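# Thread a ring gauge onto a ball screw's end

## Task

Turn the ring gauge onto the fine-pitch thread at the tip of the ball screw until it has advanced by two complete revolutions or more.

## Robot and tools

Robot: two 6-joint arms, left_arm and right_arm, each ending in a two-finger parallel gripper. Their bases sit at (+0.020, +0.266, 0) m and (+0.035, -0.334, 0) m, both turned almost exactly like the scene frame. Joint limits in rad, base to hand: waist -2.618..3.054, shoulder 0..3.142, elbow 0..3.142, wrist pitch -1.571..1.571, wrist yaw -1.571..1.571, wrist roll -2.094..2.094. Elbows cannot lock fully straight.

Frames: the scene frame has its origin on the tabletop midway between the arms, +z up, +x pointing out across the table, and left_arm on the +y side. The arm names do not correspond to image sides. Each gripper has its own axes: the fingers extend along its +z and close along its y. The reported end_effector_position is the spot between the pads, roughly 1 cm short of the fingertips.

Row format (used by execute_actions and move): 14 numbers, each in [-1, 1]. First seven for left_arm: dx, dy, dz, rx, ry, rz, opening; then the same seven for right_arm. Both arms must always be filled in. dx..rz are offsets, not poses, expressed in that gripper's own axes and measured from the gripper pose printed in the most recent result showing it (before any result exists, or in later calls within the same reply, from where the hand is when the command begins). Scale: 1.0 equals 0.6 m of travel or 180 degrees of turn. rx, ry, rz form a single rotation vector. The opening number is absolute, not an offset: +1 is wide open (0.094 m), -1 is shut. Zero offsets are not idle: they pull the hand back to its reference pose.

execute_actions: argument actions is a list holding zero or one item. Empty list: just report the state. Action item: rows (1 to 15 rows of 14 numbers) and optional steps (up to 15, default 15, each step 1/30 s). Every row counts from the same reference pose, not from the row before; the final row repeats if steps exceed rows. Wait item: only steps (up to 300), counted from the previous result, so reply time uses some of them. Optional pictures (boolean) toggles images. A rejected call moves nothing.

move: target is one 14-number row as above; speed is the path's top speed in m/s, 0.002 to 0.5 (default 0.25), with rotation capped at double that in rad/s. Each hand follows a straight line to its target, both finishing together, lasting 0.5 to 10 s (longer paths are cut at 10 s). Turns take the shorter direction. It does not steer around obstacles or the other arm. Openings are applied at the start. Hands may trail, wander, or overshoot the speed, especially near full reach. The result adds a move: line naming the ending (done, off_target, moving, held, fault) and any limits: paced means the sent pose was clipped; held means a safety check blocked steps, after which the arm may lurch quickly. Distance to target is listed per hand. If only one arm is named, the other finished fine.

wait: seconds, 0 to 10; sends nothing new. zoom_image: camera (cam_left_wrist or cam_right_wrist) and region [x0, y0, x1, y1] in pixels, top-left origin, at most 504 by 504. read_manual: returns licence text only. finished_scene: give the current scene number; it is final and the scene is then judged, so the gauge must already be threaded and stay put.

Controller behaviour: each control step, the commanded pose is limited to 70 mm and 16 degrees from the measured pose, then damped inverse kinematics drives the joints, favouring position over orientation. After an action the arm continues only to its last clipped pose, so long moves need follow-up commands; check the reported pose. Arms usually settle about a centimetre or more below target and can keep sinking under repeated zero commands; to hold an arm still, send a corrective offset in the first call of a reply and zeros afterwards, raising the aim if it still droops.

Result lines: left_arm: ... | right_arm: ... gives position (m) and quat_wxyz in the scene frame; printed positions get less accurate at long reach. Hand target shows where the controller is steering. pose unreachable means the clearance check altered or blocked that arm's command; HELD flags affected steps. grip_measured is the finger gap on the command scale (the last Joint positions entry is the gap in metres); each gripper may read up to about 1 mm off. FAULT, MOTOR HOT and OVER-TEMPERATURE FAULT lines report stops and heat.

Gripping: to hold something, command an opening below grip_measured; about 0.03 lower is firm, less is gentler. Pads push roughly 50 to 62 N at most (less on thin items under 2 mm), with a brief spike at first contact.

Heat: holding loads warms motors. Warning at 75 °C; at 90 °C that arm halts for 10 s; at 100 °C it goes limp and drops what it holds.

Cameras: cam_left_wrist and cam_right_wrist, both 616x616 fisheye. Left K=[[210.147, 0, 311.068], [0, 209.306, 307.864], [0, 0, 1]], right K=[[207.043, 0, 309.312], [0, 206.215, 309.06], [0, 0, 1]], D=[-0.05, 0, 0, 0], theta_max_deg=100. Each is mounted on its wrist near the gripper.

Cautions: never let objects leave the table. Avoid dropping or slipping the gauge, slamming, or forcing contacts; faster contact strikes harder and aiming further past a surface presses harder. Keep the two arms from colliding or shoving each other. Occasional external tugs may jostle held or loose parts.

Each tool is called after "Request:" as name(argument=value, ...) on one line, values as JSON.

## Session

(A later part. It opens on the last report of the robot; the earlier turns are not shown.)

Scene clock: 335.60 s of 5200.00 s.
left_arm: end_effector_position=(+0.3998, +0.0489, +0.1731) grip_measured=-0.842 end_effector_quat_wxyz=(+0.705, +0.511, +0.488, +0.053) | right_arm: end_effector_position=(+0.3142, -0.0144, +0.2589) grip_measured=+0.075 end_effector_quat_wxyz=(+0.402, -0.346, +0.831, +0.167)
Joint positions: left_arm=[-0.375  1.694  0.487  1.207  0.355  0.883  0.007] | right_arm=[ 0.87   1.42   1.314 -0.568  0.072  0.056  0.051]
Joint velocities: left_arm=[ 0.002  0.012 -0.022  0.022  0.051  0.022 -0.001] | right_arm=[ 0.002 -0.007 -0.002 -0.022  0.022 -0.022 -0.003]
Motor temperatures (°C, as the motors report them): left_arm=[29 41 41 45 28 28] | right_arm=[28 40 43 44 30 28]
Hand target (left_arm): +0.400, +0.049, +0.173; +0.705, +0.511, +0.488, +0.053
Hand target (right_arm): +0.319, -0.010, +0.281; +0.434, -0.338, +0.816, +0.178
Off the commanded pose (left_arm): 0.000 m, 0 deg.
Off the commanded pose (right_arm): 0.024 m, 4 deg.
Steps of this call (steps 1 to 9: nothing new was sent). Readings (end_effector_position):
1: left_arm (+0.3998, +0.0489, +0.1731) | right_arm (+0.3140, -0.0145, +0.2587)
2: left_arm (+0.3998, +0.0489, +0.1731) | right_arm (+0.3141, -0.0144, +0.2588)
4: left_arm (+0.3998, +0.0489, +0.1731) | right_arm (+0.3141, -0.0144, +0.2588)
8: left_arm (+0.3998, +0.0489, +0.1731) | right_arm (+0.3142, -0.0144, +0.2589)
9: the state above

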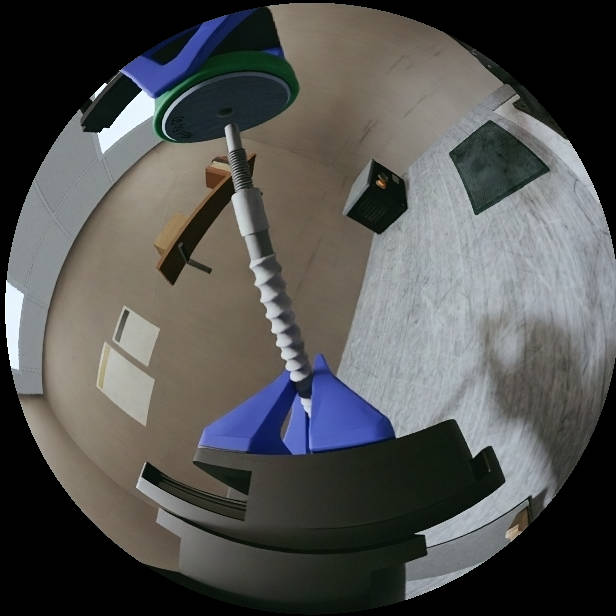

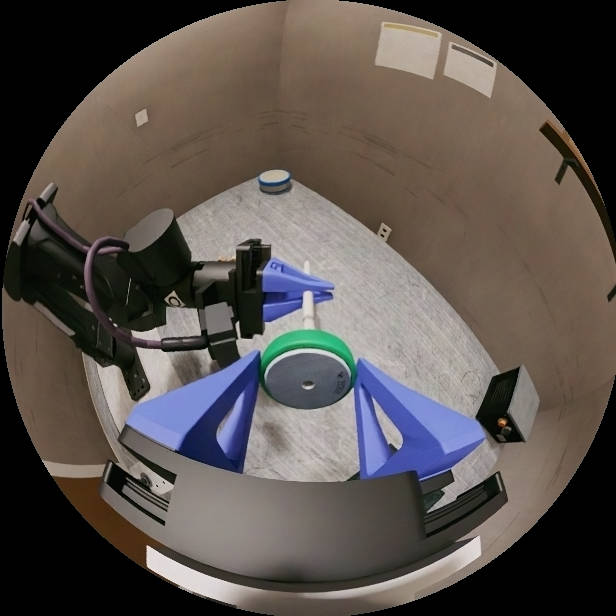

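Request:
execute_actions(actions=[{"rows":[[-0.003,-0.0023,0,0.0025,-0.0032,0,-0.88,-0.034,0.0019,-0.011,-0.0012,-0.0225,0,0.045],[-0.0047,-0.0036,0,0.0039,-0.0050,0,-0.88,-0.034,0.0019,-0.011,-0.0012,-0.0225,0,0.045],[-0.0047,-0.0036,0,0.0039,-0.0050,0,-0.88,-0.033,0.0019,-0.009,-0.0012,-0.0215,0,0.045],[-0.0047,-0.0036,0,0.0039,-0.0050,0,-0.88,-0.032,0.0018,-0.007,-0.0011,-0.0205,0,0.045],[-0.0047,-0.0036,0,0.0039,-0.0050,0,-0.88,-0.0305,0.0017,-0.0047,-0.0011,-0.0191,0,0.045]],"steps":15}])

Request:
zoom_image(camera="cam_right_wrist", region=[220, 230, 400, 410])

Request:
zoom_image(camera="cam_left_wrist", region=[150, 50, 310, 210])

Scene clock: 356.43 s of 5200.00 s.
left_arm: end_effector_position=(+0.3983, +0.0473, +0.1731) grip_measured=-0.842 end_effector_quat_wxyz=(+0.705, +0.514, +0.485, +0.048) | right_arm: end_effector_position=(+0.3142, -0.0144, +0.2589) grip_measured=+0.075 end_effector_quat_wxyz=(+0.402, -0.346, +0.831, +0.167)
Joint positions: left_arm=[-0.375  1.694  0.487  1.207  0.367  0.883  0.007] | right_arm=[ 0.87   1.42   1.314 -0.568  0.072  0.056  0.051]
Joint velocities: left_arm=[-0.012 -0.002  0.002  0.081 -0.037 -0.051  0.001] | right_arm=[-0.002  0.002  0.017 -0.022 -0.022 -0.007  0.001]
Motor temperatures (°C, as the motors report them): left_arm=[29 41 41 46 28 28] | right_arm=[28 41 43 45 30 28]
Hand target (left_arm): +0.397, +0.046, +0.173; +0.706, +0.516, +0.483, +0.046
Hand target (right_arm): +0.320, -0.008, +0.275; +0.426, -0.341, +0.819, +0.178
Off the commanded pose (left_arm): 0.001 m, 0 deg.
Off the commanded pose (right_arm): 0.019 m, 3 deg.
Steps of this call (steps 1 to 90: nothing new was sent; then 17.33 s passed at rest; steps 91 to 105: all 15 steps of this action). Readings (end_effector_position):
91: left_arm (+0.3998, +0.0489, +0.1731) | right_arm (+0.3142, -0.0144, +0.2589)
92: left_arm (+0.3996, +0.0486, +0.1731) | right_arm (+0.3142, -0.0144, +0.2589)
94: left_arm (+0.3990, +0.0481, +0.1731) | right_arm (+0.3142, -0.0144, +0.2589)
98: left_arm (+0.3986, +0.0476, +0.1731) | right_arm (+0.3142, -0.0144, +0.2589)
105: the state above

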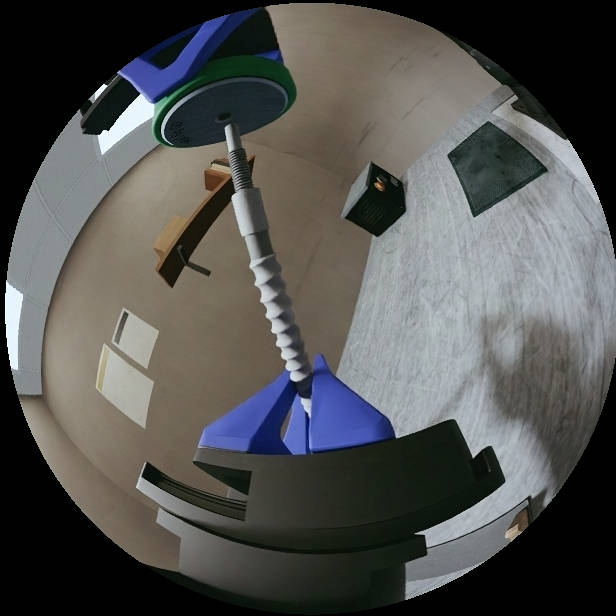

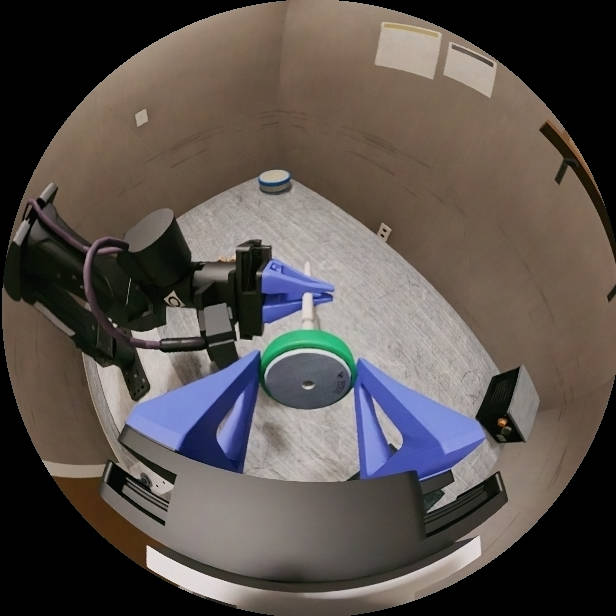

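Region (220, 230, 400, 410) of cam_right_wrist's 616x616 image, scaled by 2.800, with more detail than that image has.

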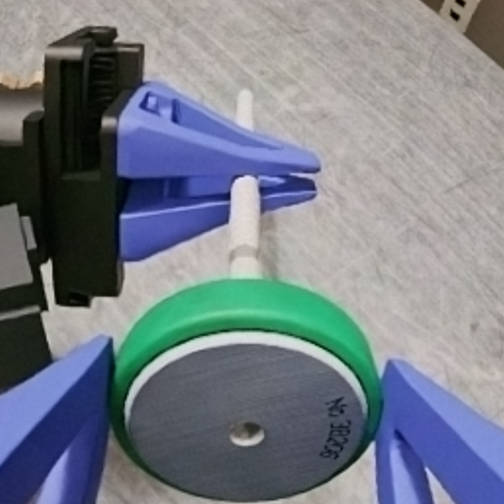

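Region (150, 50, 310, 210) of cam_left_wrist's 616x616 image, scaled by 3.150, with more detail than that image has.

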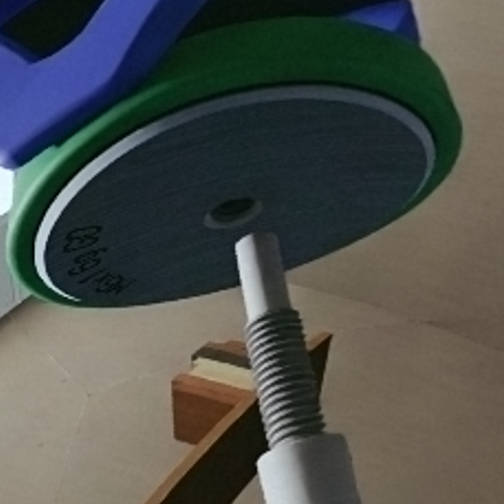

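Request:
execute_actions(actions=[{"rows":[[0,0,0,0,0,0,-0.88,-0.029,0.0016,-0.0065,-0.001,-0.0182,0,0.045],[0,0,0,0,0,0,-0.88,-0.0275,0.0015,-0.0065,-0.001,-0.017,0,0.045],[0,0,0,0,0,0,-0.88,-0.026,0.0015,-0.0065,-0.0009,-0.0159,0,0.045],[0,0,0,0,0,0,-0.88,-0.0245,0.0014,-0.0065,-0.0008,-0.0147,0,0.045],[0,0,0,0,0,0,-0.88,-0.023,0.0013,-0.0065,-0.0008,-0.0136,0,0.045],[0,0,0,0,0,0,-0.88,-0.0215,0.0012,-0.0065,-0.0007,-0.0124,0,0.045],[0,0,0,0,0,0,-0.88,-0.020,0.0011,-0.0065,-0.0006,-0.0113,0,0.045],[0,0,0,0,0,0,-0.88,-0.0186,0.001,-0.0065,-0.0006,-0.0102,0,0.045]],"steps":15}])

Request:
zoom_image(camera="cam_left_wrist", region=[150, 50, 310, 210])

Scene clock: 376.63 s of 5200.00 s.
left_arm: end_effector_position=(+0.3983, +0.0472, +0.1731) grip_measured=-0.842 end_effector_quat_wxyz=(+0.705, +0.514, +0.485, +0.048) | right_arm: end_effector_position=(+0.3130, -0.0158, +0.2566) grip_measured=+0.075 end_effector_quat_wxyz=(+0.397, -0.347, +0.834, +0.164)
Joint positions: left_arm=[-0.375  1.694  0.487  1.207  0.368  0.883  0.007] | right_arm=[ 0.87   1.42   1.314 -0.579  0.072  0.056  0.051]
Joint velocities: left_arm=[-0.012  0.007 -0.002 -0.081  0.007 -0.051 -0.001] | right_arm=[ 0.002 -0.002  0.012  0.037 -0.037  0.051  0.   ]
Motor temperatures (°C, as the motors report them): left_arm=[29 41 41 47 28 28] | right_arm=[28 40 44 46 30 28]
Hand target (left_arm): +0.398, +0.047, +0.173; +0.705, +0.514, +0.485, +0.048
Hand target (right_arm): +0.316, -0.012, +0.270; +0.415, -0.343, +0.825, +0.173
Off the commanded pose (left_arm): 0.000 m, 0 deg.
Off the commanded pose (right_arm): 0.015 m, 3 deg.
Steps of this call (steps 1 to 90: nothing new was sent; then 16.70 s passed at rest; steps 91 to 105: all 15 steps of this action). Readings (end_effector_position):
91: left_arm (+0.3983, +0.0472, +0.1731) | right_arm (+0.3142, -0.0144, +0.2589)
92: left_arm (+0.3983, +0.0472, +0.1731) | right_arm (+0.3142, -0.0144, +0.2589)
94: left_arm (+0.3983, +0.0472, +0.1731) | right_arm (+0.3142, -0.0144, +0.2589)
98: left_arm (+0.3983, +0.0472, +0.1731) | right_arm (+0.3138, -0.0148, +0.2582)
105: the state above

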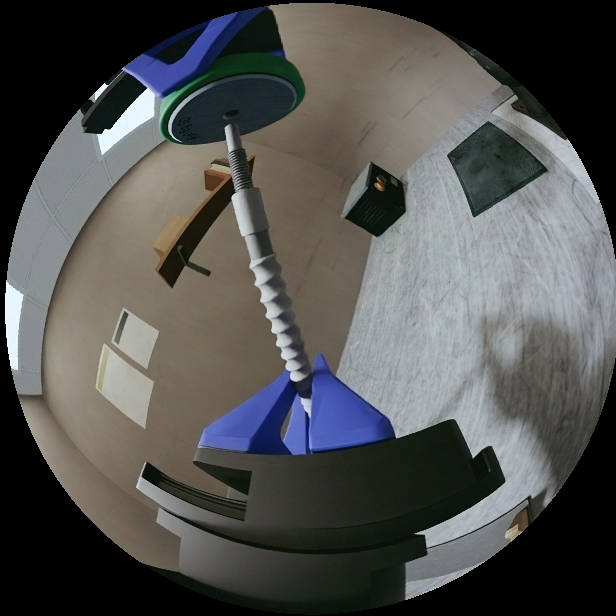

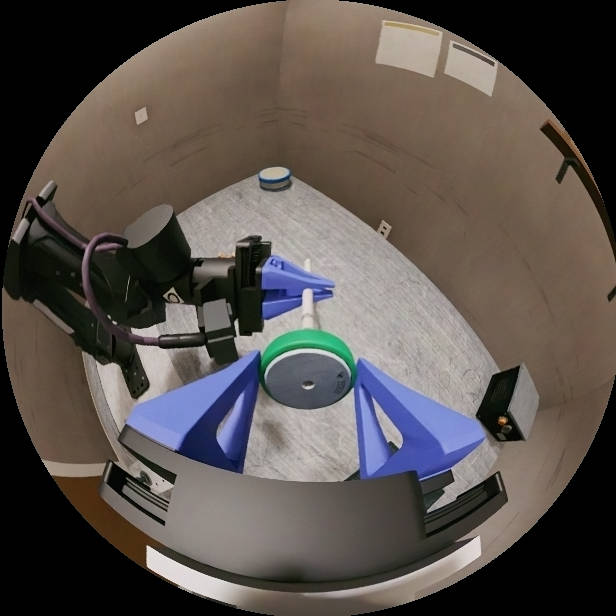

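Region (150, 50, 310, 210) of cam_left_wrist's 616x616 image, scaled by 3.150, with more detail than that image has.

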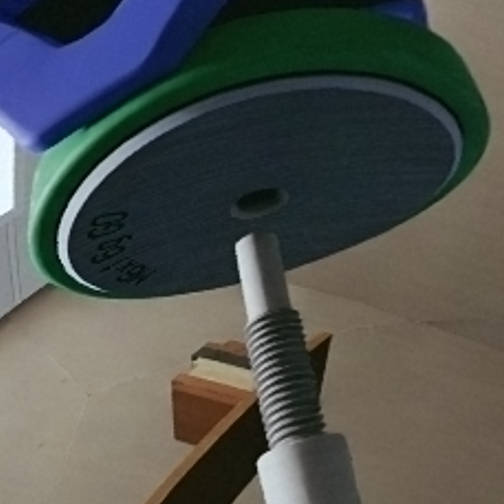

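Request:
execute_actions(actions=[{"rows":[[0,0,0,0,0,0,-0.88,-0.0386,0.0021,-0.0095,-0.0014,-0.0258,0,0.045],[0,0,0,0,0,0,-0.88,-0.0386,0.0021,-0.0095,-0.0014,-0.0258,0,0.045],[0,0,0,0,0,0,-0.88,-0.0386,0.0021,-0.0095,-0.0014,-0.0258,0,0.045],[0,0,0,0,0,0,-0.88,-0.0386,0.0021,-0.0095,-0.0014,-0.0258,0,0.045],[0,0,0,0,0,0,-0.88,-0.0386,0.0021,-0.0095,-0.0014,-0.0258,0,0.045],[0,0,0,0,0,0,-0.88,-0.0386,0.0021,-0.0095,-0.0014,-0.0258,0,0.045],[0,0,0,0,0,0,-0.88,-0.0386,0.0021,-0.0095,-0.0014,-0.0258,0,0.045],[0,0,0,0,0,0,-0.88,-0.0377,0.0021,-0.0065,-0.0014,-0.0248,0,0.045],[0,0,0,0,0,0,-0.88,-0.0373,0.0021,-0.0035,-0.0014,-0.0242,0,0.045],[0,0,0,0,0,0,-0.88,-0.0372,0.0021,-0.001,-0.0013,-0.0239,0,0.045],[0,0,0,0,0,0,-0.88,-0.0369,0.0021,0.0008,-0.0013,-0.0236,0,0.045]],"steps":15}], pictures=false)

Request:
wait(seconds=0.3)

Request:
zoom_image(camera="cam_left_wrist", region=[150, 50, 310, 210])

Scene clock: 396.90 s of 5200.00 s.
left_arm: end_effector_position=(+0.3983, +0.0472, +0.1731) grip_measured=-0.842 end_effector_quat_wxyz=(+0.705, +0.514, +0.485, +0.048) | right_arm: end_effector_position=(+0.3160, -0.0122, +0.2547) grip_measured=+0.075 end_effector_quat_wxyz=(+0.399, -0.347, +0.833, +0.165)
Joint positions: left_arm=[-0.375  1.694  0.487  1.207  0.368  0.883  0.007] | right_arm=[ 0.87   1.433  1.314 -0.561  0.072  0.056  0.051]
Joint velocities: left_arm=[-0.017  0.002  0.012 -0.066 -0.022 -0.037 -0.   ] | right_arm=[ 0.007  0.071 -0.007  0.037 -0.022 -0.037  0.   ]
Motor temperatures (°C, as the motors report them): left_arm=[29 41 41 47 28 28] | right_arm=[28 40 44 46 30 28]
Hand target (left_arm): +0.398, +0.047, +0.173; +0.705, +0.514, +0.485, +0.048
Hand target (right_arm): +0.322, -0.006, +0.274; +0.427, -0.341, +0.818, +0.178
Off the commanded pose (left_arm): 0.000 m, 0 deg.
Off the commanded pose (right_arm): 0.021 m, 4 deg.
Steps of this call (steps 1 to 90: nothing new was sent; then 16.77 s passed at rest; steps 91 to 105: all 15 steps of this action). Readings (end_effector_position):
91: left_arm (+0.3983, +0.0472, +0.1731) | right_arm (+0.3130, -0.0159, +0.2565)
92: left_arm (+0.3983, +0.0472, +0.1731) | right_arm (+0.3131, -0.0157, +0.2568)
94: left_arm (+0.3983, +0.0472, +0.1731) | right_arm (+0.3135, -0.0153, +0.2575)
98: left_arm (+0.3983, +0.0472, +0.1731) | right_arm (+0.3139, -0.0148, +0.2583)
105: the state above

Scene clock: 397.20 s of 5200.00 s.
left_arm: end_effector_position=(+0.3983, +0.0472, +0.1731) grip_measured=-0.842 end_effector_quat_wxyz=(+0.705, +0.514, +0.485, +0.048) | right_arm: end_effector_position=(+0.3164, -0.0117, +0.2536) grip_measured=+0.075 end_effector_quat_wxyz=(+0.398, -0.347, +0.833, +0.165)
Joint positions: left_arm=[-0.375  1.694  0.487  1.207  0.368  0.883  0.007] | right_arm=[ 0.87   1.436  1.314 -0.56   0.072  0.056  0.051]
Joint velocities: left_arm=[ 0.007 -0.007  0.012  0.037  0.037  0.066  0.   ] | right_arm=[-0.012  0.007 -0.027 -0.022 -0.022  0.022  0.001]
Motor temperatures (°C, as the motors report them): left_arm=[29 41 41 47 28 28] | right_arm=[28 40 44 46 30 28]
Hand target (left_arm): +0.398, +0.047, +0.173; +0.706, +0.514, +0.485, +0.048
Hand target (right_arm): +0.322, -0.006, +0.274; +0.427, -0.341, +0.818, +0.178
Off the commanded pose (left_arm): 0.000 m, 0 deg.
Off the commanded pose (right_arm): 0.022 m, 4 deg.
Steps of this call (steps 1 to 9: nothing new was sent). Readings (end_effector_position):
1: left_arm (+0.3983, +0.0472, +0.1731) | right_arm (+0.3162, -0.0120, +0.2539)
2: left_arm (+0.3983, +0.0472, +0.1731) | right_arm (+0.3163, -0.0119, +0.2533)
4: left_arm (+0.3983, +0.0472, +0.1731) | right_arm (+0.3163, -0.0118, +0.2534)
8: left_arm (+0.3983, +0.0472, +0.1731) | right_arm (+0.3164, -0.0117, +0.2536)
9: the state above

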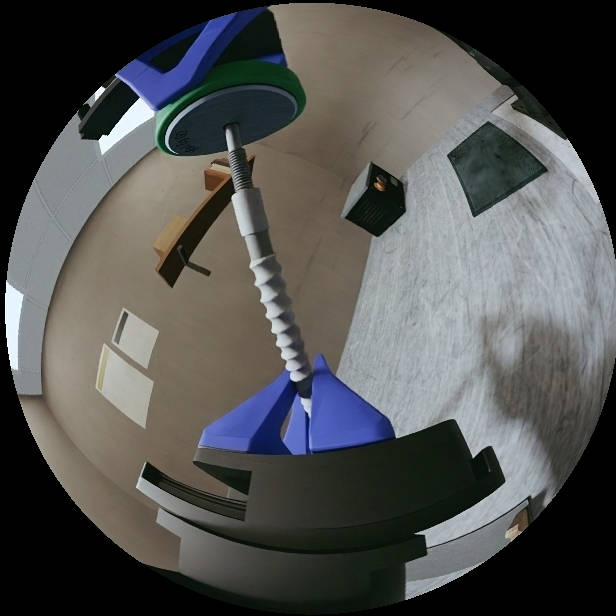

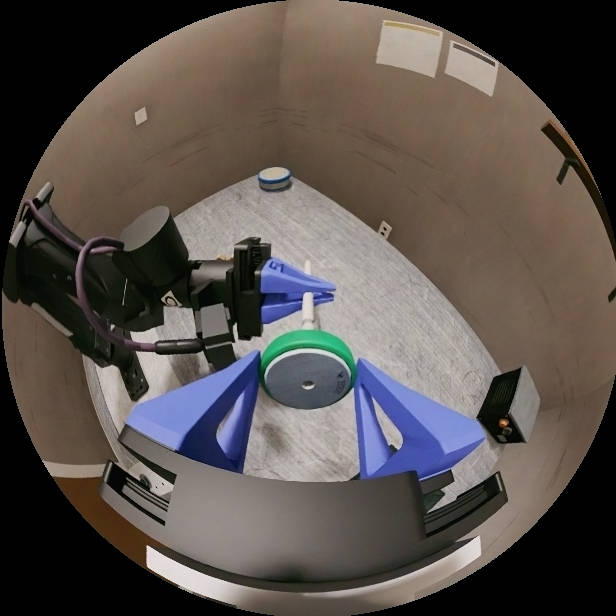

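Region (150, 50, 310, 210) of cam_left_wrist's 616x616 image, scaled by 3.150, with more detail than that image has.

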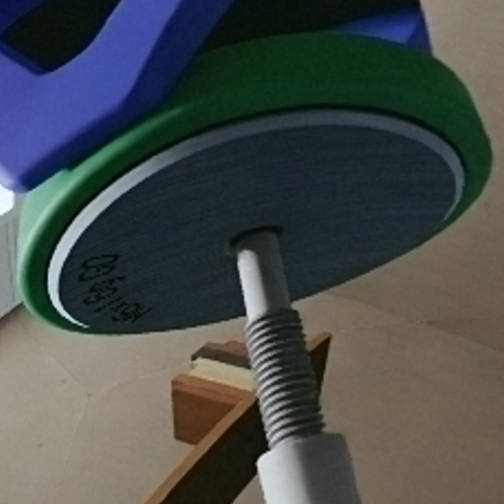

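Request:
execute_actions(actions=[{"rows":[[0,0,0,0,0,0,-0.88,-0.0366,0.002,-0.009,-0.0013,-0.0242,0,0.045],[0,0,0,0,0,0,-0.88,-0.0366,0.002,-0.009,-0.0013,-0.0242,0,0.045],[0,0,0,0,0,0,-0.88,-0.0358,0.002,-0.0053,-0.0013,-0.0232,0,0.045],[0,0,0,0,0,0,-0.88,-0.0353,0.002,-0.0023,-0.0013,-0.0226,0,0.045],[0,0,0,0,0,0,-0.88,-0.0349,0.002,0.0008,-0.0012,-0.022,0,0.045]],"steps":15}], pictures=false)

Request:
execute_actions(actions=[{"rows":[[0,0,0,0,0,0,-0.88,-0.0366,0.002,-0.009,-0.0013,-0.0242,0,0.045],[0,0,0,0,0,0,-0.88,-0.0366,0.002,-0.009,-0.0013,-0.0242,0,0.045],[0,0,0,0,0,0,-0.88,-0.0358,0.002,-0.0053,-0.0013,-0.0232,0,0.045],[0,0,0,0,0,0,-0.88,-0.0353,0.002,-0.0023,-0.0013,-0.0226,0,0.045],[0,0,0,0,0,0,-0.88,-0.0349,0.002,0.0008,-0.0012,-0.022,0,0.045]],"steps":15}])

Request:
zoom_image(camera="cam_left_wrist", region=[150, 50, 310, 210])

Scene clock: 409.47 s of 5200.00 s.
left_arm: end_effector_position=(+0.3993, +0.0484, +0.1715) grip_measured=-0.842 end_effector_quat_wxyz=(+0.703, +0.513, +0.489, +0.050) | right_arm: end_effector_position=(+0.3185, -0.0108, +0.2522) grip_measured=+0.075 end_effector_quat_wxyz=(+0.399, -0.346, +0.833, +0.162)
Joint positions: left_arm=[-0.375  1.694  0.487  1.2    0.359  0.883  0.007] | right_arm=[ 0.87   1.443  1.314 -0.553  0.077  0.055  0.051]
Joint velocities: left_arm=[ 0.037  0.017  0.007 -0.037 -0.037 -0.051 -0.   ] | right_arm=[ 0.017  0.007 -0.017 -0.066 -0.066 -0.095  0.   ]
Motor temperatures (°C, as the motors report them): left_arm=[29 41 40 48 28 28] | right_arm=[28 40 44 47 30 28]
Hand target (left_arm): +0.398, +0.047, +0.173; +0.705, +0.514, +0.485, +0.048
Hand target (right_arm): +0.325, -0.002, +0.270; +0.426, -0.341, +0.819, +0.178
Off the commanded pose (left_arm): 0.002 m, 1 deg.
Off the commanded pose (right_arm): 0.021 m, 4 deg.
Steps of this call (steps 1 to 90: nothing new was sent; then 8.77 s passed at rest; steps 91 to 105: all 15 steps of this action). Readings (end_effector_position):
91: left_arm (+0.3983, +0.0472, +0.1731) | right_arm (+0.3165, -0.0116, +0.2537)
92: left_arm (+0.3983, +0.0472, +0.1731) | right_arm (+0.3165, -0.0116, +0.2537)
94: left_arm (+0.3983, +0.0472, +0.1731) | right_arm (+0.3166, -0.0115, +0.2537)
98: left_arm (+0.3990, +0.0480, +0.1720) | right_arm (+0.3178, -0.0109, +0.2525)
105: the state above

Scene clock: 409.97 s of 5200.00 s.
left_arm: end_effector_position=(+0.4005, +0.0497, +0.1696) grip_measured=-0.842 end_effector_quat_wxyz=(+0.700, +0.512, +0.494, +0.053) | right_arm: end_effector_position=(+0.3205, -0.0104, +0.2507) grip_measured=+0.075 end_effector_quat_wxyz=(+0.401, -0.345, +0.834, +0.159)
Joint positions: left_arm=[-0.375  1.694  0.487  1.192  0.349  0.883  0.007] | right_arm=[ 0.87   1.45   1.314 -0.547  0.085  0.054  0.051]
Joint velocities: left_arm=[-0.012  0.007  0.002 -0.022 -0.051  0.037 -0.001] | right_arm=[ 0.007 -0.002 -0.007  0.007 -0.051  0.081 -0.002]
Motor temperatures (°C, as the motors report them): left_arm=[29 41 40 48 28 28] | right_arm=[28 40 44 47 30 28]
Hand target (left_arm): +0.399, +0.048, +0.171; +0.703, +0.513, +0.490, +0.050
Hand target (right_arm): +0.327, -0.002, +0.268; +0.427, -0.341, +0.819, +0.175
Off the commanded pose (left_arm): 0.003 m, 1 deg.
Off the commanded pose (right_arm): 0.021 m, 4 deg.
Steps of this call (steps 1 to 15: all 15 steps of this action). Readings (end_effector_position):
1: left_arm (+0.3994, +0.0484, +0.1714) | right_arm (+0.3186, -0.0109, +0.2522)
2: left_arm (+0.3995, +0.0485, +0.1714) | right_arm (+0.3186, -0.0109, +0.2522)
4: left_arm (+0.3995, +0.0486, +0.1714) | right_arm (+0.3187, -0.0109, +0.2523)
8: left_arm (+0.4001, +0.0493, +0.1705) | right_arm (+0.3199, -0.0104, +0.2511)
15: the state above

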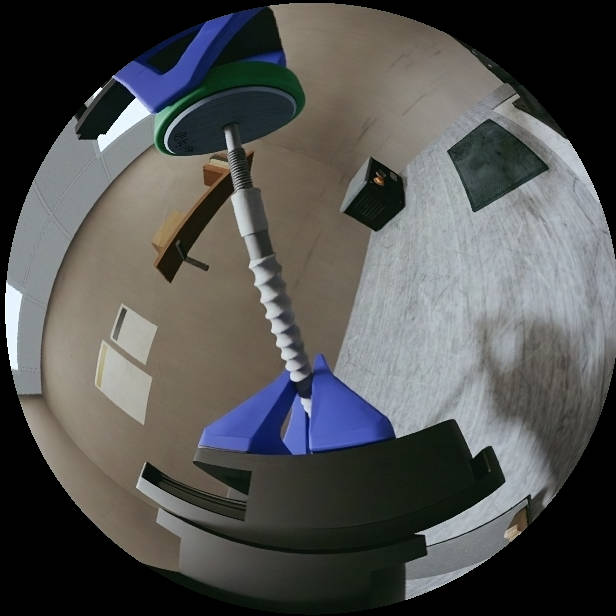

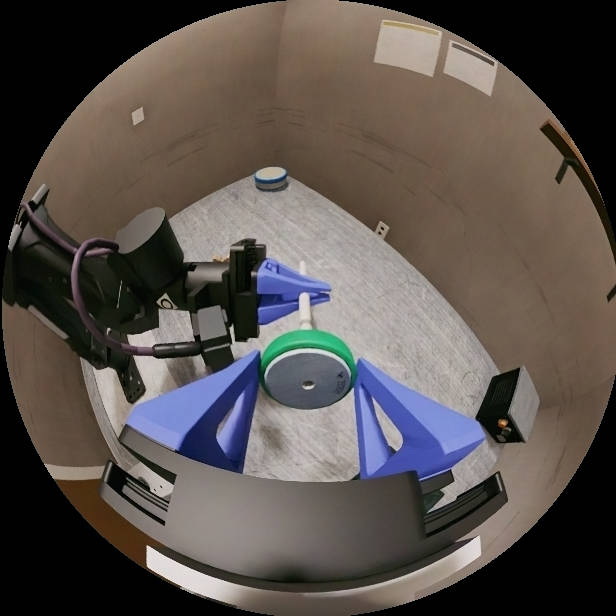

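Region (150, 50, 310, 210) of cam_left_wrist's 616x616 image, scaled by 3.150, with more detail than that image has.

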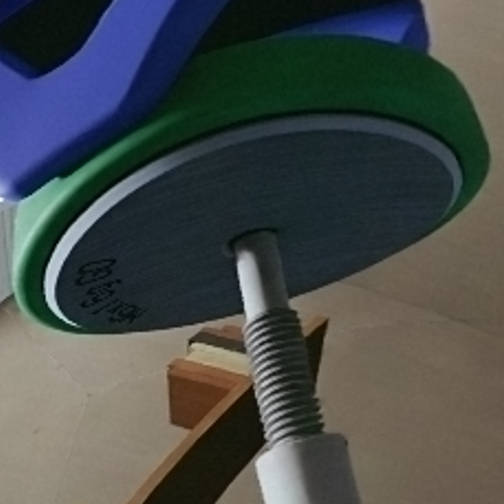

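Request:
execute_actions(actions=[{"rows":[[0,0,0,0,0,0,-0.88,-0.0337,-0.0032,-0.009,0.0042,-0.022,0,0.045]],"steps":10}], pictures=false)

Request:
execute_actions(actions=[{"rows":[[-0.004,0.0006,0,0.0001,-0.0038,0.001,-0.88,-0.0337,0.0019,-0.009,-0.0012,-0.022,0,0.045],[-0.007,0.001,0,0.0002,-0.0065,0.0016,-0.88,-0.0337,0.0019,-0.009,-0.0012,-0.022,0,0.045],[-0.010,0.0014,0,0.0002,-0.0093,0.0024,-0.88,-0.0337,0.0019,-0.009,-0.0012,-0.022,0,0.045],[-0.0137,0.0019,0,0.0003,-0.0127,0.0032,-0.88,-0.0337,0.0019,-0.009,-0.0012,-0.022,0,0.045]],"steps":15}])

Request:
zoom_image(camera="cam_left_wrist", region=[150, 50, 310, 210])

Request:
zoom_image(camera="cam_right_wrist", region=[220, 230, 400, 410])

Scene clock: 427.03 s of 5200.00 s.
left_arm: end_effector_position=(+0.4006, +0.0499, +0.1695) grip_measured=-0.842 end_effector_quat_wxyz=(+0.700, +0.512, +0.495, +0.053) | right_arm: end_effector_position=(+0.3213, -0.0111, +0.2507) grip_measured=+0.075 end_effector_quat_wxyz=(+0.402, -0.344, +0.834, +0.157)
Joint positions: left_arm=[-0.375  1.694  0.487  1.192  0.348  0.883  0.007] | right_arm=[ 0.87   1.45   1.314 -0.547  0.091  0.054  0.051]
Joint velocities: left_arm=[-0.002 -0.017  0.017 -0.022 -0.037  0.051 -0.   ] | right_arm=[ 0.007 -0.002  0.002 -0.037  0.051  0.051  0.001]
Motor temperatures (°C, as the motors report them): left_arm=[29 41 40 48 28 28] | right_arm=[28 40 44 48 30 28]
Hand target (left_arm): +0.400, +0.050, +0.170; +0.700, +0.512, +0.494, +0.053
Hand target (right_arm): +0.327, -0.007, +0.270; +0.431, -0.336, +0.821, +0.165
Off the commanded pose (left_arm): 0.000 m, 0 deg.
Off the commanded pose (right_arm): 0.021 m, 4 deg.
Steps of this call (steps 1 to 90: nothing new was sent; then 13.73 s passed at rest; steps 91 to 100: all 10 steps of this action). Readings (end_effector_position):
91: left_arm (+0.4006, +0.0498, +0.1696) | right_arm (+0.3209, -0.0107, +0.2507)
92: left_arm (+0.4006, +0.0499, +0.1695) | right_arm (+0.3211, -0.0109, +0.2507)
94: left_arm (+0.4006, +0.0499, +0.1695) | right_arm (+0.3213, -0.0111, +0.2507)
98: left_arm (+0.4006, +0.0499, +0.1695) | right_arm (+0.3213, -0.0111, +0.2507)
100: the state above

Scene clock: 427.53 s of 5200.00 s.
left_arm: end_effector_position=(+0.3996, +0.0488, +0.1703) grip_measured=-0.842 end_effector_quat_wxyz=(+0.701, +0.514, +0.492, +0.050) | right_arm: end_effector_position=(+0.3209, -0.0107, +0.2507) grip_measured=+0.075 end_effector_quat_wxyz=(+0.401, -0.344, +0.834, +0.158)
Joint positions: left_arm=[-0.375  1.694  0.487  1.195  0.356  0.883  0.007] | right_arm=[ 0.87   1.45   1.314 -0.547  0.087  0.054  0.051]
Joint velocities: left_arm=[-0.012 -0.007  0.007 -0.007  0.022  0.037 -0.   ] | right_arm=[-0.007  0.002 -0.002 -0.007  0.007 -0.022 -0.   ]
Motor temperatures (°C, as the motors report them): left_arm=[29 41 40 49 28 28] | right_arm=[28 40 44 48 30 28]
Hand target (left_arm): +0.397, +0.046, +0.176; +0.709, +0.516, +0.478, +0.046
Hand target (right_arm): +0.326, -0.005, +0.270; +0.430, -0.338, +0.820, +0.169
Off the commanded pose (left_arm): 0.007 m, 2 deg.
Off the commanded pose (right_arm): 0.021 m, 4 deg.
Steps of this call (steps 1 to 15: all 15 steps of this action). Readings (end_effector_position):
1: left_arm (+0.4006, +0.0498, +0.1695) | right_arm (+0.3213, -0.0111, +0.2507)
2: left_arm (+0.4005, +0.0498, +0.1695) | right_arm (+0.3213, -0.0111, +0.2507)
4: left_arm (+0.4002, +0.0494, +0.1696) | right_arm (+0.3213, -0.0111, +0.2507)
8: left_arm (+0.3998, +0.0490, +0.1700) | right_arm (+0.3210, -0.0108, +0.2507)
15: the state above

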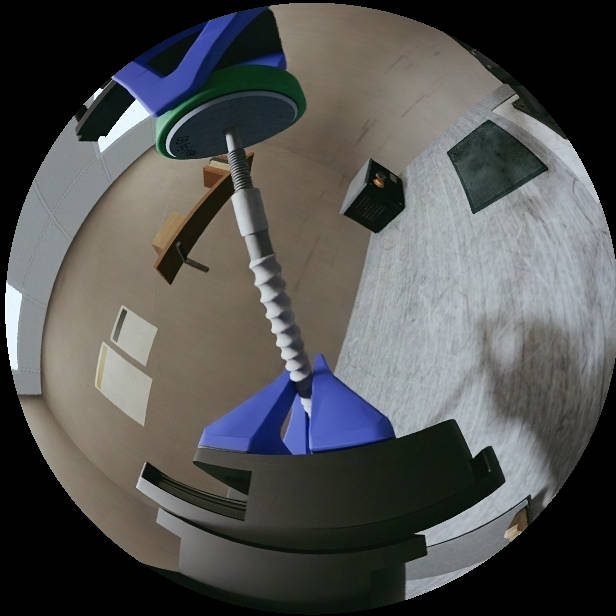

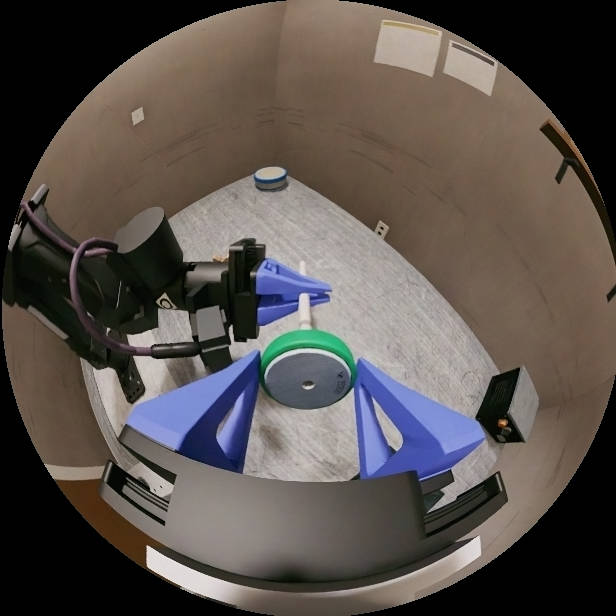

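Region (150, 50, 310, 210) of cam_left_wrist's 616x616 image, scaled by 3.150, with more detail than that image has.

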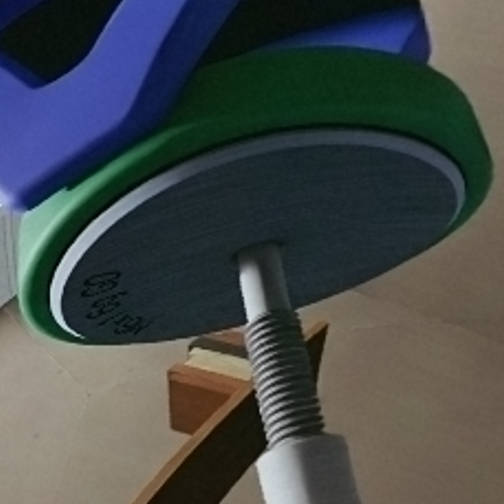

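Region (220, 230, 400, 410) of cam_right_wrist's 616x616 image, scaled by 2.800, with more detail than that image has.

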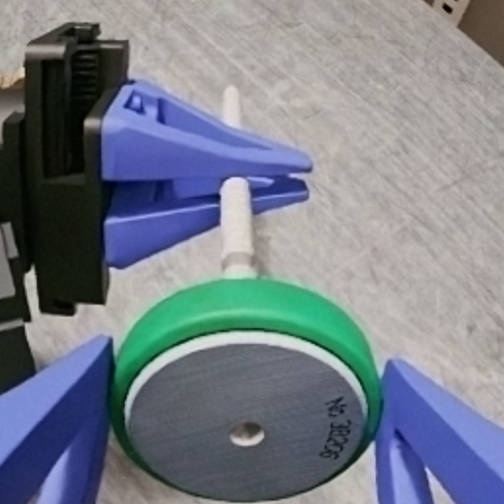

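Request:
execute_actions(actions=[{"rows":[[-0.0137,0.0019,0,0.0003,-0.0127,0.0032,-0.88,-0.0337,0.005,-0.009,-0.0045,-0.022,0,0.045],[-0.0137,0.0019,0,0.0003,-0.0127,0.0032,-0.88,-0.0337,0.007,-0.009,-0.0066,-0.022,0,0.045]],"steps":12}], pictures=false)

Request:
execute_actions(actions=[{"rows":[[-0.010,0.0014,0,0.0002,-0.0093,0.0024,-0.88,-0.0366,0.002,-0.009,-0.0013,-0.0242,0,0.045],[-0.010,0.0014,0,0.0002,-0.0093,0.0024,-0.88,-0.0366,0.002,-0.009,-0.0013,-0.0242,0,0.045],[-0.010,0.0014,0,0.0002,-0.0093,0.0024,-0.88,-0.0358,0.002,-0.0053,-0.0013,-0.0232,0,0.045],[-0.010,0.0014,0,0.0002,-0.0093,0.0024,-0.88,-0.0353,0.002,-0.0023,-0.0013,-0.0226,0,0.045],[-0.010,0.0014,0,0.0002,-0.0093,0.0024,-0.88,-0.0349,0.002,0.0008,-0.0012,-0.022,0,0.045]],"steps":15}])

Request:
zoom_image(camera="cam_left_wrist", region=[150, 50, 310, 210])

Request:
zoom_image(camera="cam_right_wrist", region=[220, 230, 400, 410])

Scene clock: 439.73 s of 5200.00 s.
left_arm: end_effector_position=(+0.3981, +0.0471, +0.1721) grip_measured=-0.842 end_effector_quat_wxyz=(+0.704, +0.515, +0.486, +0.047) | right_arm: end_effector_position=(+0.3195, -0.0094, +0.2506) grip_measured=+0.075 end_effector_quat_wxyz=(+0.399, -0.347, +0.833, +0.162)
Joint positions: left_arm=[-0.375  1.694  0.487  1.202  0.369  0.883  0.007] | right_arm=[ 0.87   1.45   1.314 -0.547  0.077  0.054  0.051]
Joint velocities: left_arm=[-0.017 -0.017 -0.017  0.037 -0.022 -0.051  0.   ] | right_arm=[ 0.007 -0.012  0.007  0.081 -0.037 -0.051 -0.   ]
Motor temperatures (°C, as the motors report them): left_arm=[29 41 40 50 28 28] | right_arm=[28 41 44 48 30 28]
Hand target (left_arm): +0.396, +0.045, +0.176; +0.710, +0.518, +0.475, +0.044
Hand target (right_arm): +0.323, -0.003, +0.270; +0.426, -0.343, +0.818, +0.178
Off the commanded pose (left_arm): 0.005 m, 2 deg.
Off the commanded pose (right_arm): 0.021 m, 4 deg.
Steps of this call (steps 1 to 90: nothing new was sent; then 8.80 s passed at rest; steps 91 to 102: all 12 steps of this action). Readings (end_effector_position):
91: left_arm (+0.3994, +0.0486, +0.1704) | right_arm (+0.3206, -0.0105, +0.2507)
92: left_arm (+0.3992, +0.0483, +0.1705) | right_arm (+0.3204, -0.0102, +0.2507)
94: left_arm (+0.3988, +0.0478, +0.1712) | right_arm (+0.3200, -0.0099, +0.2506)
98: left_arm (+0.3983, +0.0473, +0.1718) | right_arm (+0.3196, -0.0095, +0.2506)
102: the state above

Scene clock: 440.23 s of 5200.00 s.
left_arm: end_effector_position=(+0.3971, +0.0460, +0.1722) grip_measured=-0.842 end_effector_quat_wxyz=(+0.704, +0.517, +0.484, +0.044) | right_arm: end_effector_position=(+0.3216, -0.0065, +0.2460) grip_measured=+0.075 end_effector_quat_wxyz=(+0.397, -0.347, +0.834, +0.162)
Joint positions: left_arm=[-0.375  1.694  0.487  1.203  0.377  0.883  0.007] | right_arm=[ 0.87   1.465  1.314 -0.537  0.075  0.054  0.051]
Joint velocities: left_arm=[-0.002  0.002 -0.007  0.022 -0.007  0.037 -0.   ] | right_arm=[-0.017 -0.012  0.007 -0.022 -0.037 -0.095 -0.001]
Motor temperatures (°C, as the motors report them): left_arm=[29 41 40 50 28 28] | right_arm=[28 41 45 48 30 28]
Hand target (left_arm): +0.395, +0.044, +0.176; +0.711, +0.518, +0.474, +0.042
Hand target (right_arm): +0.328, -0.000, +0.267; +0.427, -0.341, +0.819, +0.175
Off the commanded pose (left_arm): 0.005 m, 1 deg.
Off the commanded pose (right_arm): 0.023 m, 4 deg.
Steps of this call (steps 1 to 15: all 15 steps of this action). Readings (end_effector_position):
1: left_arm (+0.3981, +0.0470, +0.1721) | right_arm (+0.3195, -0.0094, +0.2506)
2: left_arm (+0.3980, +0.0470, +0.1722) | right_arm (+0.3195, -0.0094, +0.2506)
4: left_arm (+0.3980, +0.0469, +0.1722) | right_arm (+0.3195, -0.0093, +0.2503)
8: left_arm (+0.3975, +0.0464, +0.1722) | right_arm (+0.3209, -0.0077, +0.2474)
15: the state above

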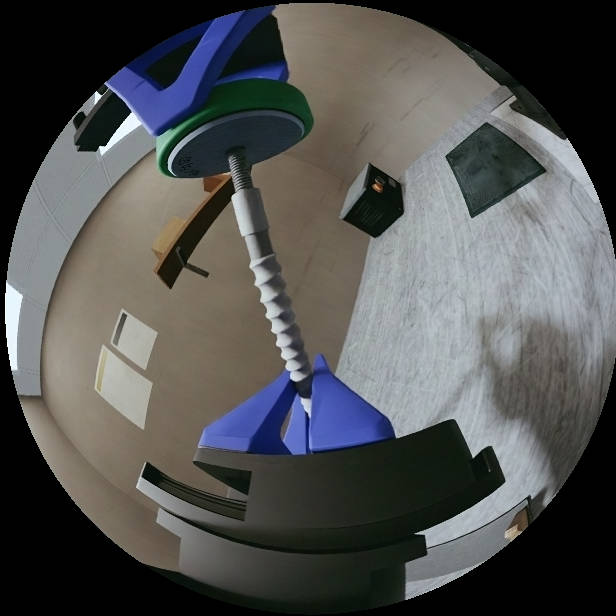

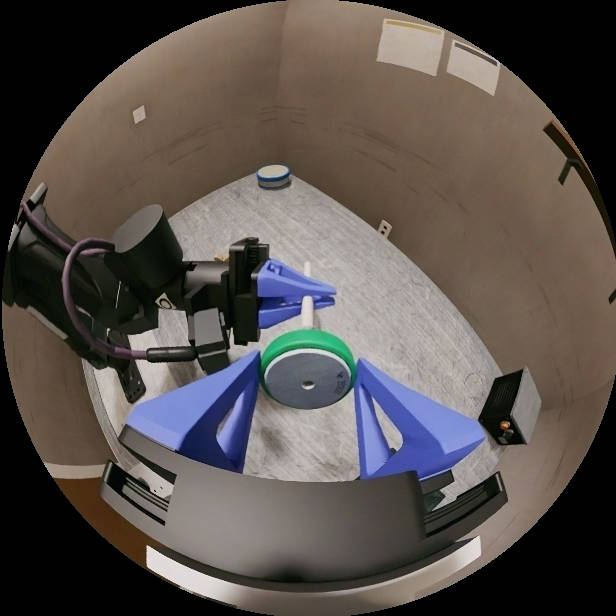

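Region (150, 50, 310, 210) of cam_left_wrist's 616x616 image, scaled by 3.150, with more detail than that image has.

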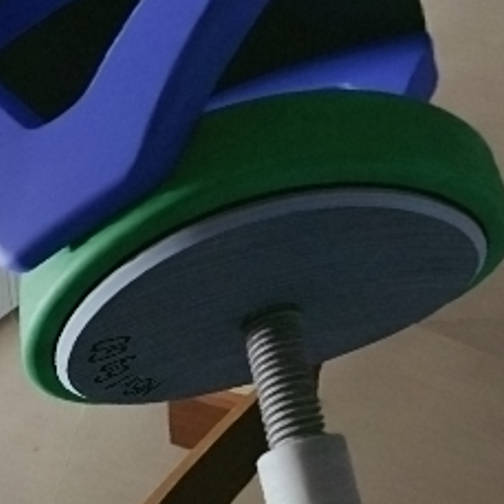

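Region (220, 230, 400, 410) of cam_right_wrist's 616x616 image, scaled by 2.800, with more detail than that image has.

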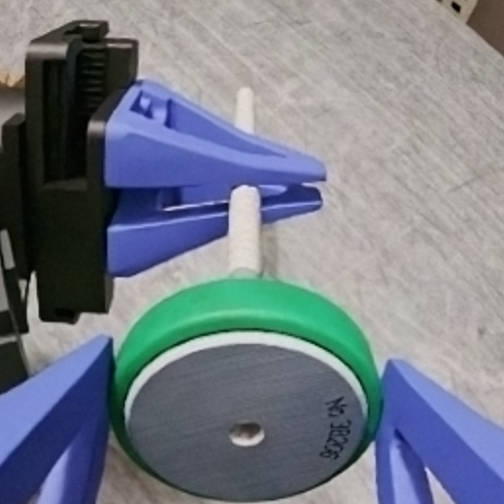

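Request:
execute_actions(actions=[{"rows":[[-0.0105,0.0026,0,-0.0008,-0.0096,0.0016,-0.88,-0.0295,0.0017,-0.007,-0.001,-0.019,0,0.045],[-0.011,0.0037,0,-0.0017,-0.0099,0.0008,-0.88,-0.025,0.0014,-0.005,-0.0009,-0.0165,0,0.045],[-0.0115,0.0049,0,-0.0027,-0.0102,0,-0.88,-0.021,0.0012,-0.003,-0.0007,-0.014,0,0.045],[-0.012,0.006,0,-0.0037,-0.0105,-0.0008,-0.88,-0.017,0.001,-0.0005,-0.0006,-0.011,0,0.045],[-0.0125,0.0072,0,-0.0047,-0.0107,-0.0016,-0.88,-0.0126,0.0007,0.0016,-0.0004,-0.008,0,0.045],[-0.013,0.0084,0,-0.0056,-0.011,-0.0024,-0.88,-0.0084,0.0005,0.0037,-0.0003,-0.0055,0,0.045],[-0.0135,0.0095,0,-0.0066,-0.0113,-0.0032,-0.88,-0.004,0.0002,0.006,0,-0.003,0,0.045],[-0.0139,0.0107,-0.0002,-0.0076,-0.0116,-0.004,-0.88,0,0,0.008,0,0,0,0.045]],"steps":12}], pictures=false)

Request:
execute_actions(actions=[{"rows":[[-0.0139,0.0107,-0.0002,-0.0076,-0.0116,-0.004,-0.88,0,0,0.008,0,0,0.03,0.045],[-0.0139,0.0107,-0.0002,-0.0076,-0.0116,-0.004,-0.88,0,0,0.008,0,0,0.06,0.045],[-0.0139,0.0107,-0.0002,-0.0076,-0.0116,-0.004,-0.88,0,0,0.008,0,0,0.3,0.045]],"steps":15}], pictures=false)

Request:
execute_actions(actions=[{"rows":[[-0.0139,0.0107,-0.0002,-0.0076,-0.0116,-0.004,-0.88,0,0,0.008,0,0,0.3,0.045]],"steps":15}], pictures=false)

Request:
execute_actions(actions=[{"rows":[[-0.0139,0.0107,-0.0002,-0.0076,-0.0116,-0.004,-0.88,0,0,0.008,0,0,0.22,0.045]],"steps":15}])

Request:
zoom_image(camera="cam_left_wrist", region=[195, 120, 285, 210])

Scene clock: 467.67 s of 5200.00 s.
left_arm: end_effector_position=(+0.3971, +0.0460, +0.1727) grip_measured=-0.842 end_effector_quat_wxyz=(+0.705, +0.516, +0.484, +0.044) | right_arm: end_effector_position=(+0.3217, -0.0059, +0.2443) grip_measured=+0.075 end_effector_quat_wxyz=(+0.394, -0.348, +0.835, +0.161)
Joint positions: left_arm=[-0.375  1.694  0.487  1.205  0.378  0.88   0.007] | right_arm=[ 0.87   1.469  1.314 -0.537  0.074  0.054  0.051]
Joint velocities: left_arm=[-0.007 -0.002 -0.002 -0.037 -0.022 -0.007 -0.   ] | right_arm=[ 0.007  0.012  0.017 -0.007  0.022 -0.007  0.001]
Motor temperatures (°C, as the motors report them): left_arm=[29 41 40 51 28 28] | right_arm=[28 41 45 49 30 28]
Hand target (left_arm): +0.395, +0.044, +0.182; +0.719, +0.507, +0.474, +0.036
Hand target (right_arm): +0.324, -0.004, +0.243; +0.396, -0.347, +0.834, +0.162
Off the commanded pose (left_arm): 0.010 m, 2 deg.
Off the commanded pose (right_arm): 0.003 m, 0 deg.
Steps of this call (steps 1 to 90: nothing new was sent; then 24.03 s passed at rest; steps 91 to 102: all 12 steps of this action). Readings (end_effector_position):
91: left_arm (+0.3970, +0.0459, +0.1722) | right_arm (+0.3216, -0.0065, +0.2460)
92: left_arm (+0.3970, +0.0459, +0.1723) | right_arm (+0.3215, -0.0064, +0.2460)
94: left_arm (+0.3969, +0.0458, +0.1725) | right_arm (+0.3215, -0.0062, +0.2457)
98: left_arm (+0.3970, +0.0459, +0.1727) | right_arm (+0.3217, -0.0059, +0.2443)
102: the state above

Scene clock: 468.17 s of 5200.00 s.
left_arm: end_effector_position=(+0.3971, +0.0460, +0.1727) grip_measured=-0.842 end_effector_quat_wxyz=(+0.705, +0.515, +0.485, +0.042) | right_arm: end_effector_position=(+0.3235, -0.0077, +0.2441) grip_measured=+0.075 end_effector_quat_wxyz=(+0.324, -0.061, +0.903, +0.276)
Joint positions: left_arm=[-0.375  1.694  0.487  1.205  0.378  0.875  0.007] | right_arm=[ 0.866  1.469  1.314 -0.538  0.079  0.703  0.051]
Joint velocities: left_arm=[ 0.002  0.012 -0.002  0.037  0.037  0.037 -0.001] | right_arm=[-0.007 -0.012 -0.002 -0.007  0.007  1.414 -0.001]
Motor temperatures (°C, as the motors report them): left_arm=[29 41 40 51 28 28] | right_arm=[28 41 45 49 30 28]
Hand target (left_arm): +0.395, +0.044, +0.183; +0.720, +0.507, +0.473, +0.035
Hand target (right_arm): +0.324, -0.003, +0.241; +0.289, +0.029, +0.904, +0.312
Off the commanded pose (left_arm): 0.011 m, 3 deg.
Off the commanded pose (right_arm): 0.005 m, 17 deg; orientation clipped at the last step of the last action.
Steps of this call (steps 1 to 15: all 15 steps of this action). Readings (end_effector_position):
1: left_arm (+0.3971, +0.0460, +0.1727) | right_arm (+0.3217, -0.0059, +0.2443)
2: left_arm (+0.3971, +0.0460, +0.1727) | right_arm (+0.3217, -0.0059, +0.2443)
4: left_arm (+0.3971, +0.0460, +0.1727) | right_arm (+0.3218, -0.0059, +0.2443)
8: left_arm (+0.3971, +0.0460, +0.1727) | right_arm (+0.3226, -0.0066, +0.2443)
15: the state above

Scene clock: 468.67 s of 5200.00 s.
left_arm: end_effector_position=(+0.3973, +0.0462, +0.1727) grip_measured=-0.842 end_effector_quat_wxyz=(+0.705, +0.513, +0.487, +0.040) | right_arm: end_effector_position=(+0.3239, -0.0101, +0.2424) grip_measured=+0.075 end_effector_quat_wxyz=(+0.207, +0.261, +0.868, +0.368)
Joint positions: left_arm=[-0.375  1.694  0.487  1.205  0.376  0.869  0.007] | right_arm=[ 0.862  1.469  1.314 -0.547  0.08   1.417  0.051]
Joint velocities: left_arm=[ 0.012 -0.017  0.002 -0.037  0.007 -0.095 -0.   ] | right_arm=[-0.027  0.012 -0.002 -0.095 -0.037  1.443  0.   ]
Motor temperatures (°C, as the motors report them): left_arm=[29 41 40 51 28 28] | right_arm=[28 41 45 49 30 28]
Hand target (left_arm): +0.395, +0.044, +0.183; +0.720, +0.505, +0.475, +0.034
Hand target (right_arm): +0.326, -0.005, +0.241; +0.165, +0.344, +0.837, +0.392
Off the commanded pose (left_arm): 0.011 m, 3 deg.
Off the commanded pose (right_arm): 0.006 m, 13 deg.
Steps of this call (steps 1 to 15: all 15 steps of this action). Readings (end_effector_position):
1: left_arm (+0.3971, +0.0460, +0.1727) | right_arm (+0.3236, -0.0079, +0.2440)
2: left_arm (+0.3971, +0.0460, +0.1727) | right_arm (+0.3240, -0.0082, +0.2440)
4: left_arm (+0.3972, +0.0461, +0.1727) | right_arm (+0.3240, -0.0084, +0.2439)
8: left_arm (+0.3972, +0.0461, +0.1727) | right_arm (+0.3241, -0.0091, +0.2434)
15: the state above

Scene clock: 469.17 s of 5200.00 s.
left_arm: end_effector_position=(+0.3977, +0.0466, +0.1727) grip_measured=-0.842 end_effector_quat_wxyz=(+0.706, +0.511, +0.490, +0.039) | right_arm: end_effector_position=(+0.3232, -0.0111, +0.2408) grip_measured=+0.075 end_effector_quat_wxyz=(+0.088, +0.506, +0.755, +0.409)
Joint positions: left_arm=[-0.375  1.694  0.487  1.205  0.373  0.862  0.007] | right_arm=[ 0.861  1.469  1.314 -0.555  0.077  2.015  0.051]
Joint velocities: left_arm=[-0.017  0.012 -0.007 -0.051  0.037 -0.022 -0.   ] | right_arm=[ 0.012  0.002  0.002 -0.022 -0.022  0.403 -0.   ]
Motor temperatures (°C, as the motors report them): left_arm=[29 41 40 51 28 28] | right_arm=[28 41 45 49 30 28]
Hand target (left_arm): +0.396, +0.045, +0.183; +0.720, +0.503, +0.477, +0.032
Hand target (right_arm): +0.327, -0.008, +0.239; +0.071, +0.528, +0.737, +0.416
Off the commanded pose (left_arm): 0.011 m, 3 deg.
Off the commanded pose (right_arm): 0.005 m, 5 deg.
joint sent to its limit (right arm) — the command would take joint 6 (wrist roll) past its upper limit, so that joint was sent only as far as its limit.
Steps of this call (steps 1 to 15: all 15 steps of this action). Readings (end_effector_position):
1: left_arm (+0.3973, +0.0462, +0.1727) | right_arm (+0.3240, -0.0103, +0.2422)
2: left_arm (+0.3973, +0.0462, +0.1727) | right_arm (+0.3240, -0.0105, +0.2421)
4: left_arm (+0.3974, +0.0463, +0.1727) | right_arm (+0.3240, -0.0107, +0.2419)
8: left_arm (+0.3975, +0.0464, +0.1727) | right_arm (+0.3236, -0.0111, +0.2412)
15: the state above

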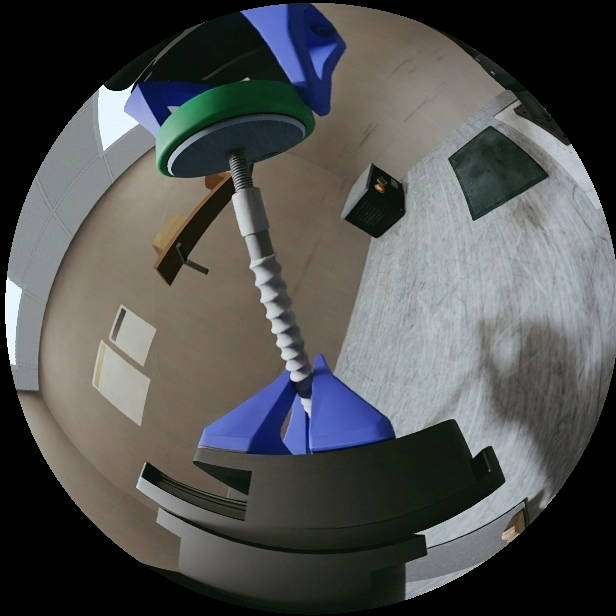

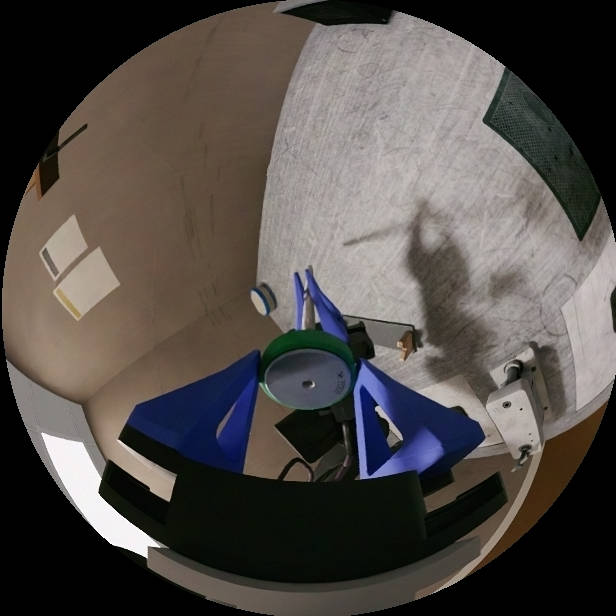

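Region (195, 120, 285, 210) of cam_left_wrist's 616x616 image, scaled by 5.600, with more detail than that image has.

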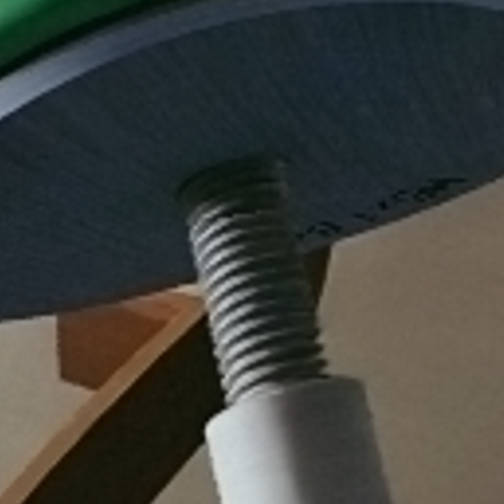

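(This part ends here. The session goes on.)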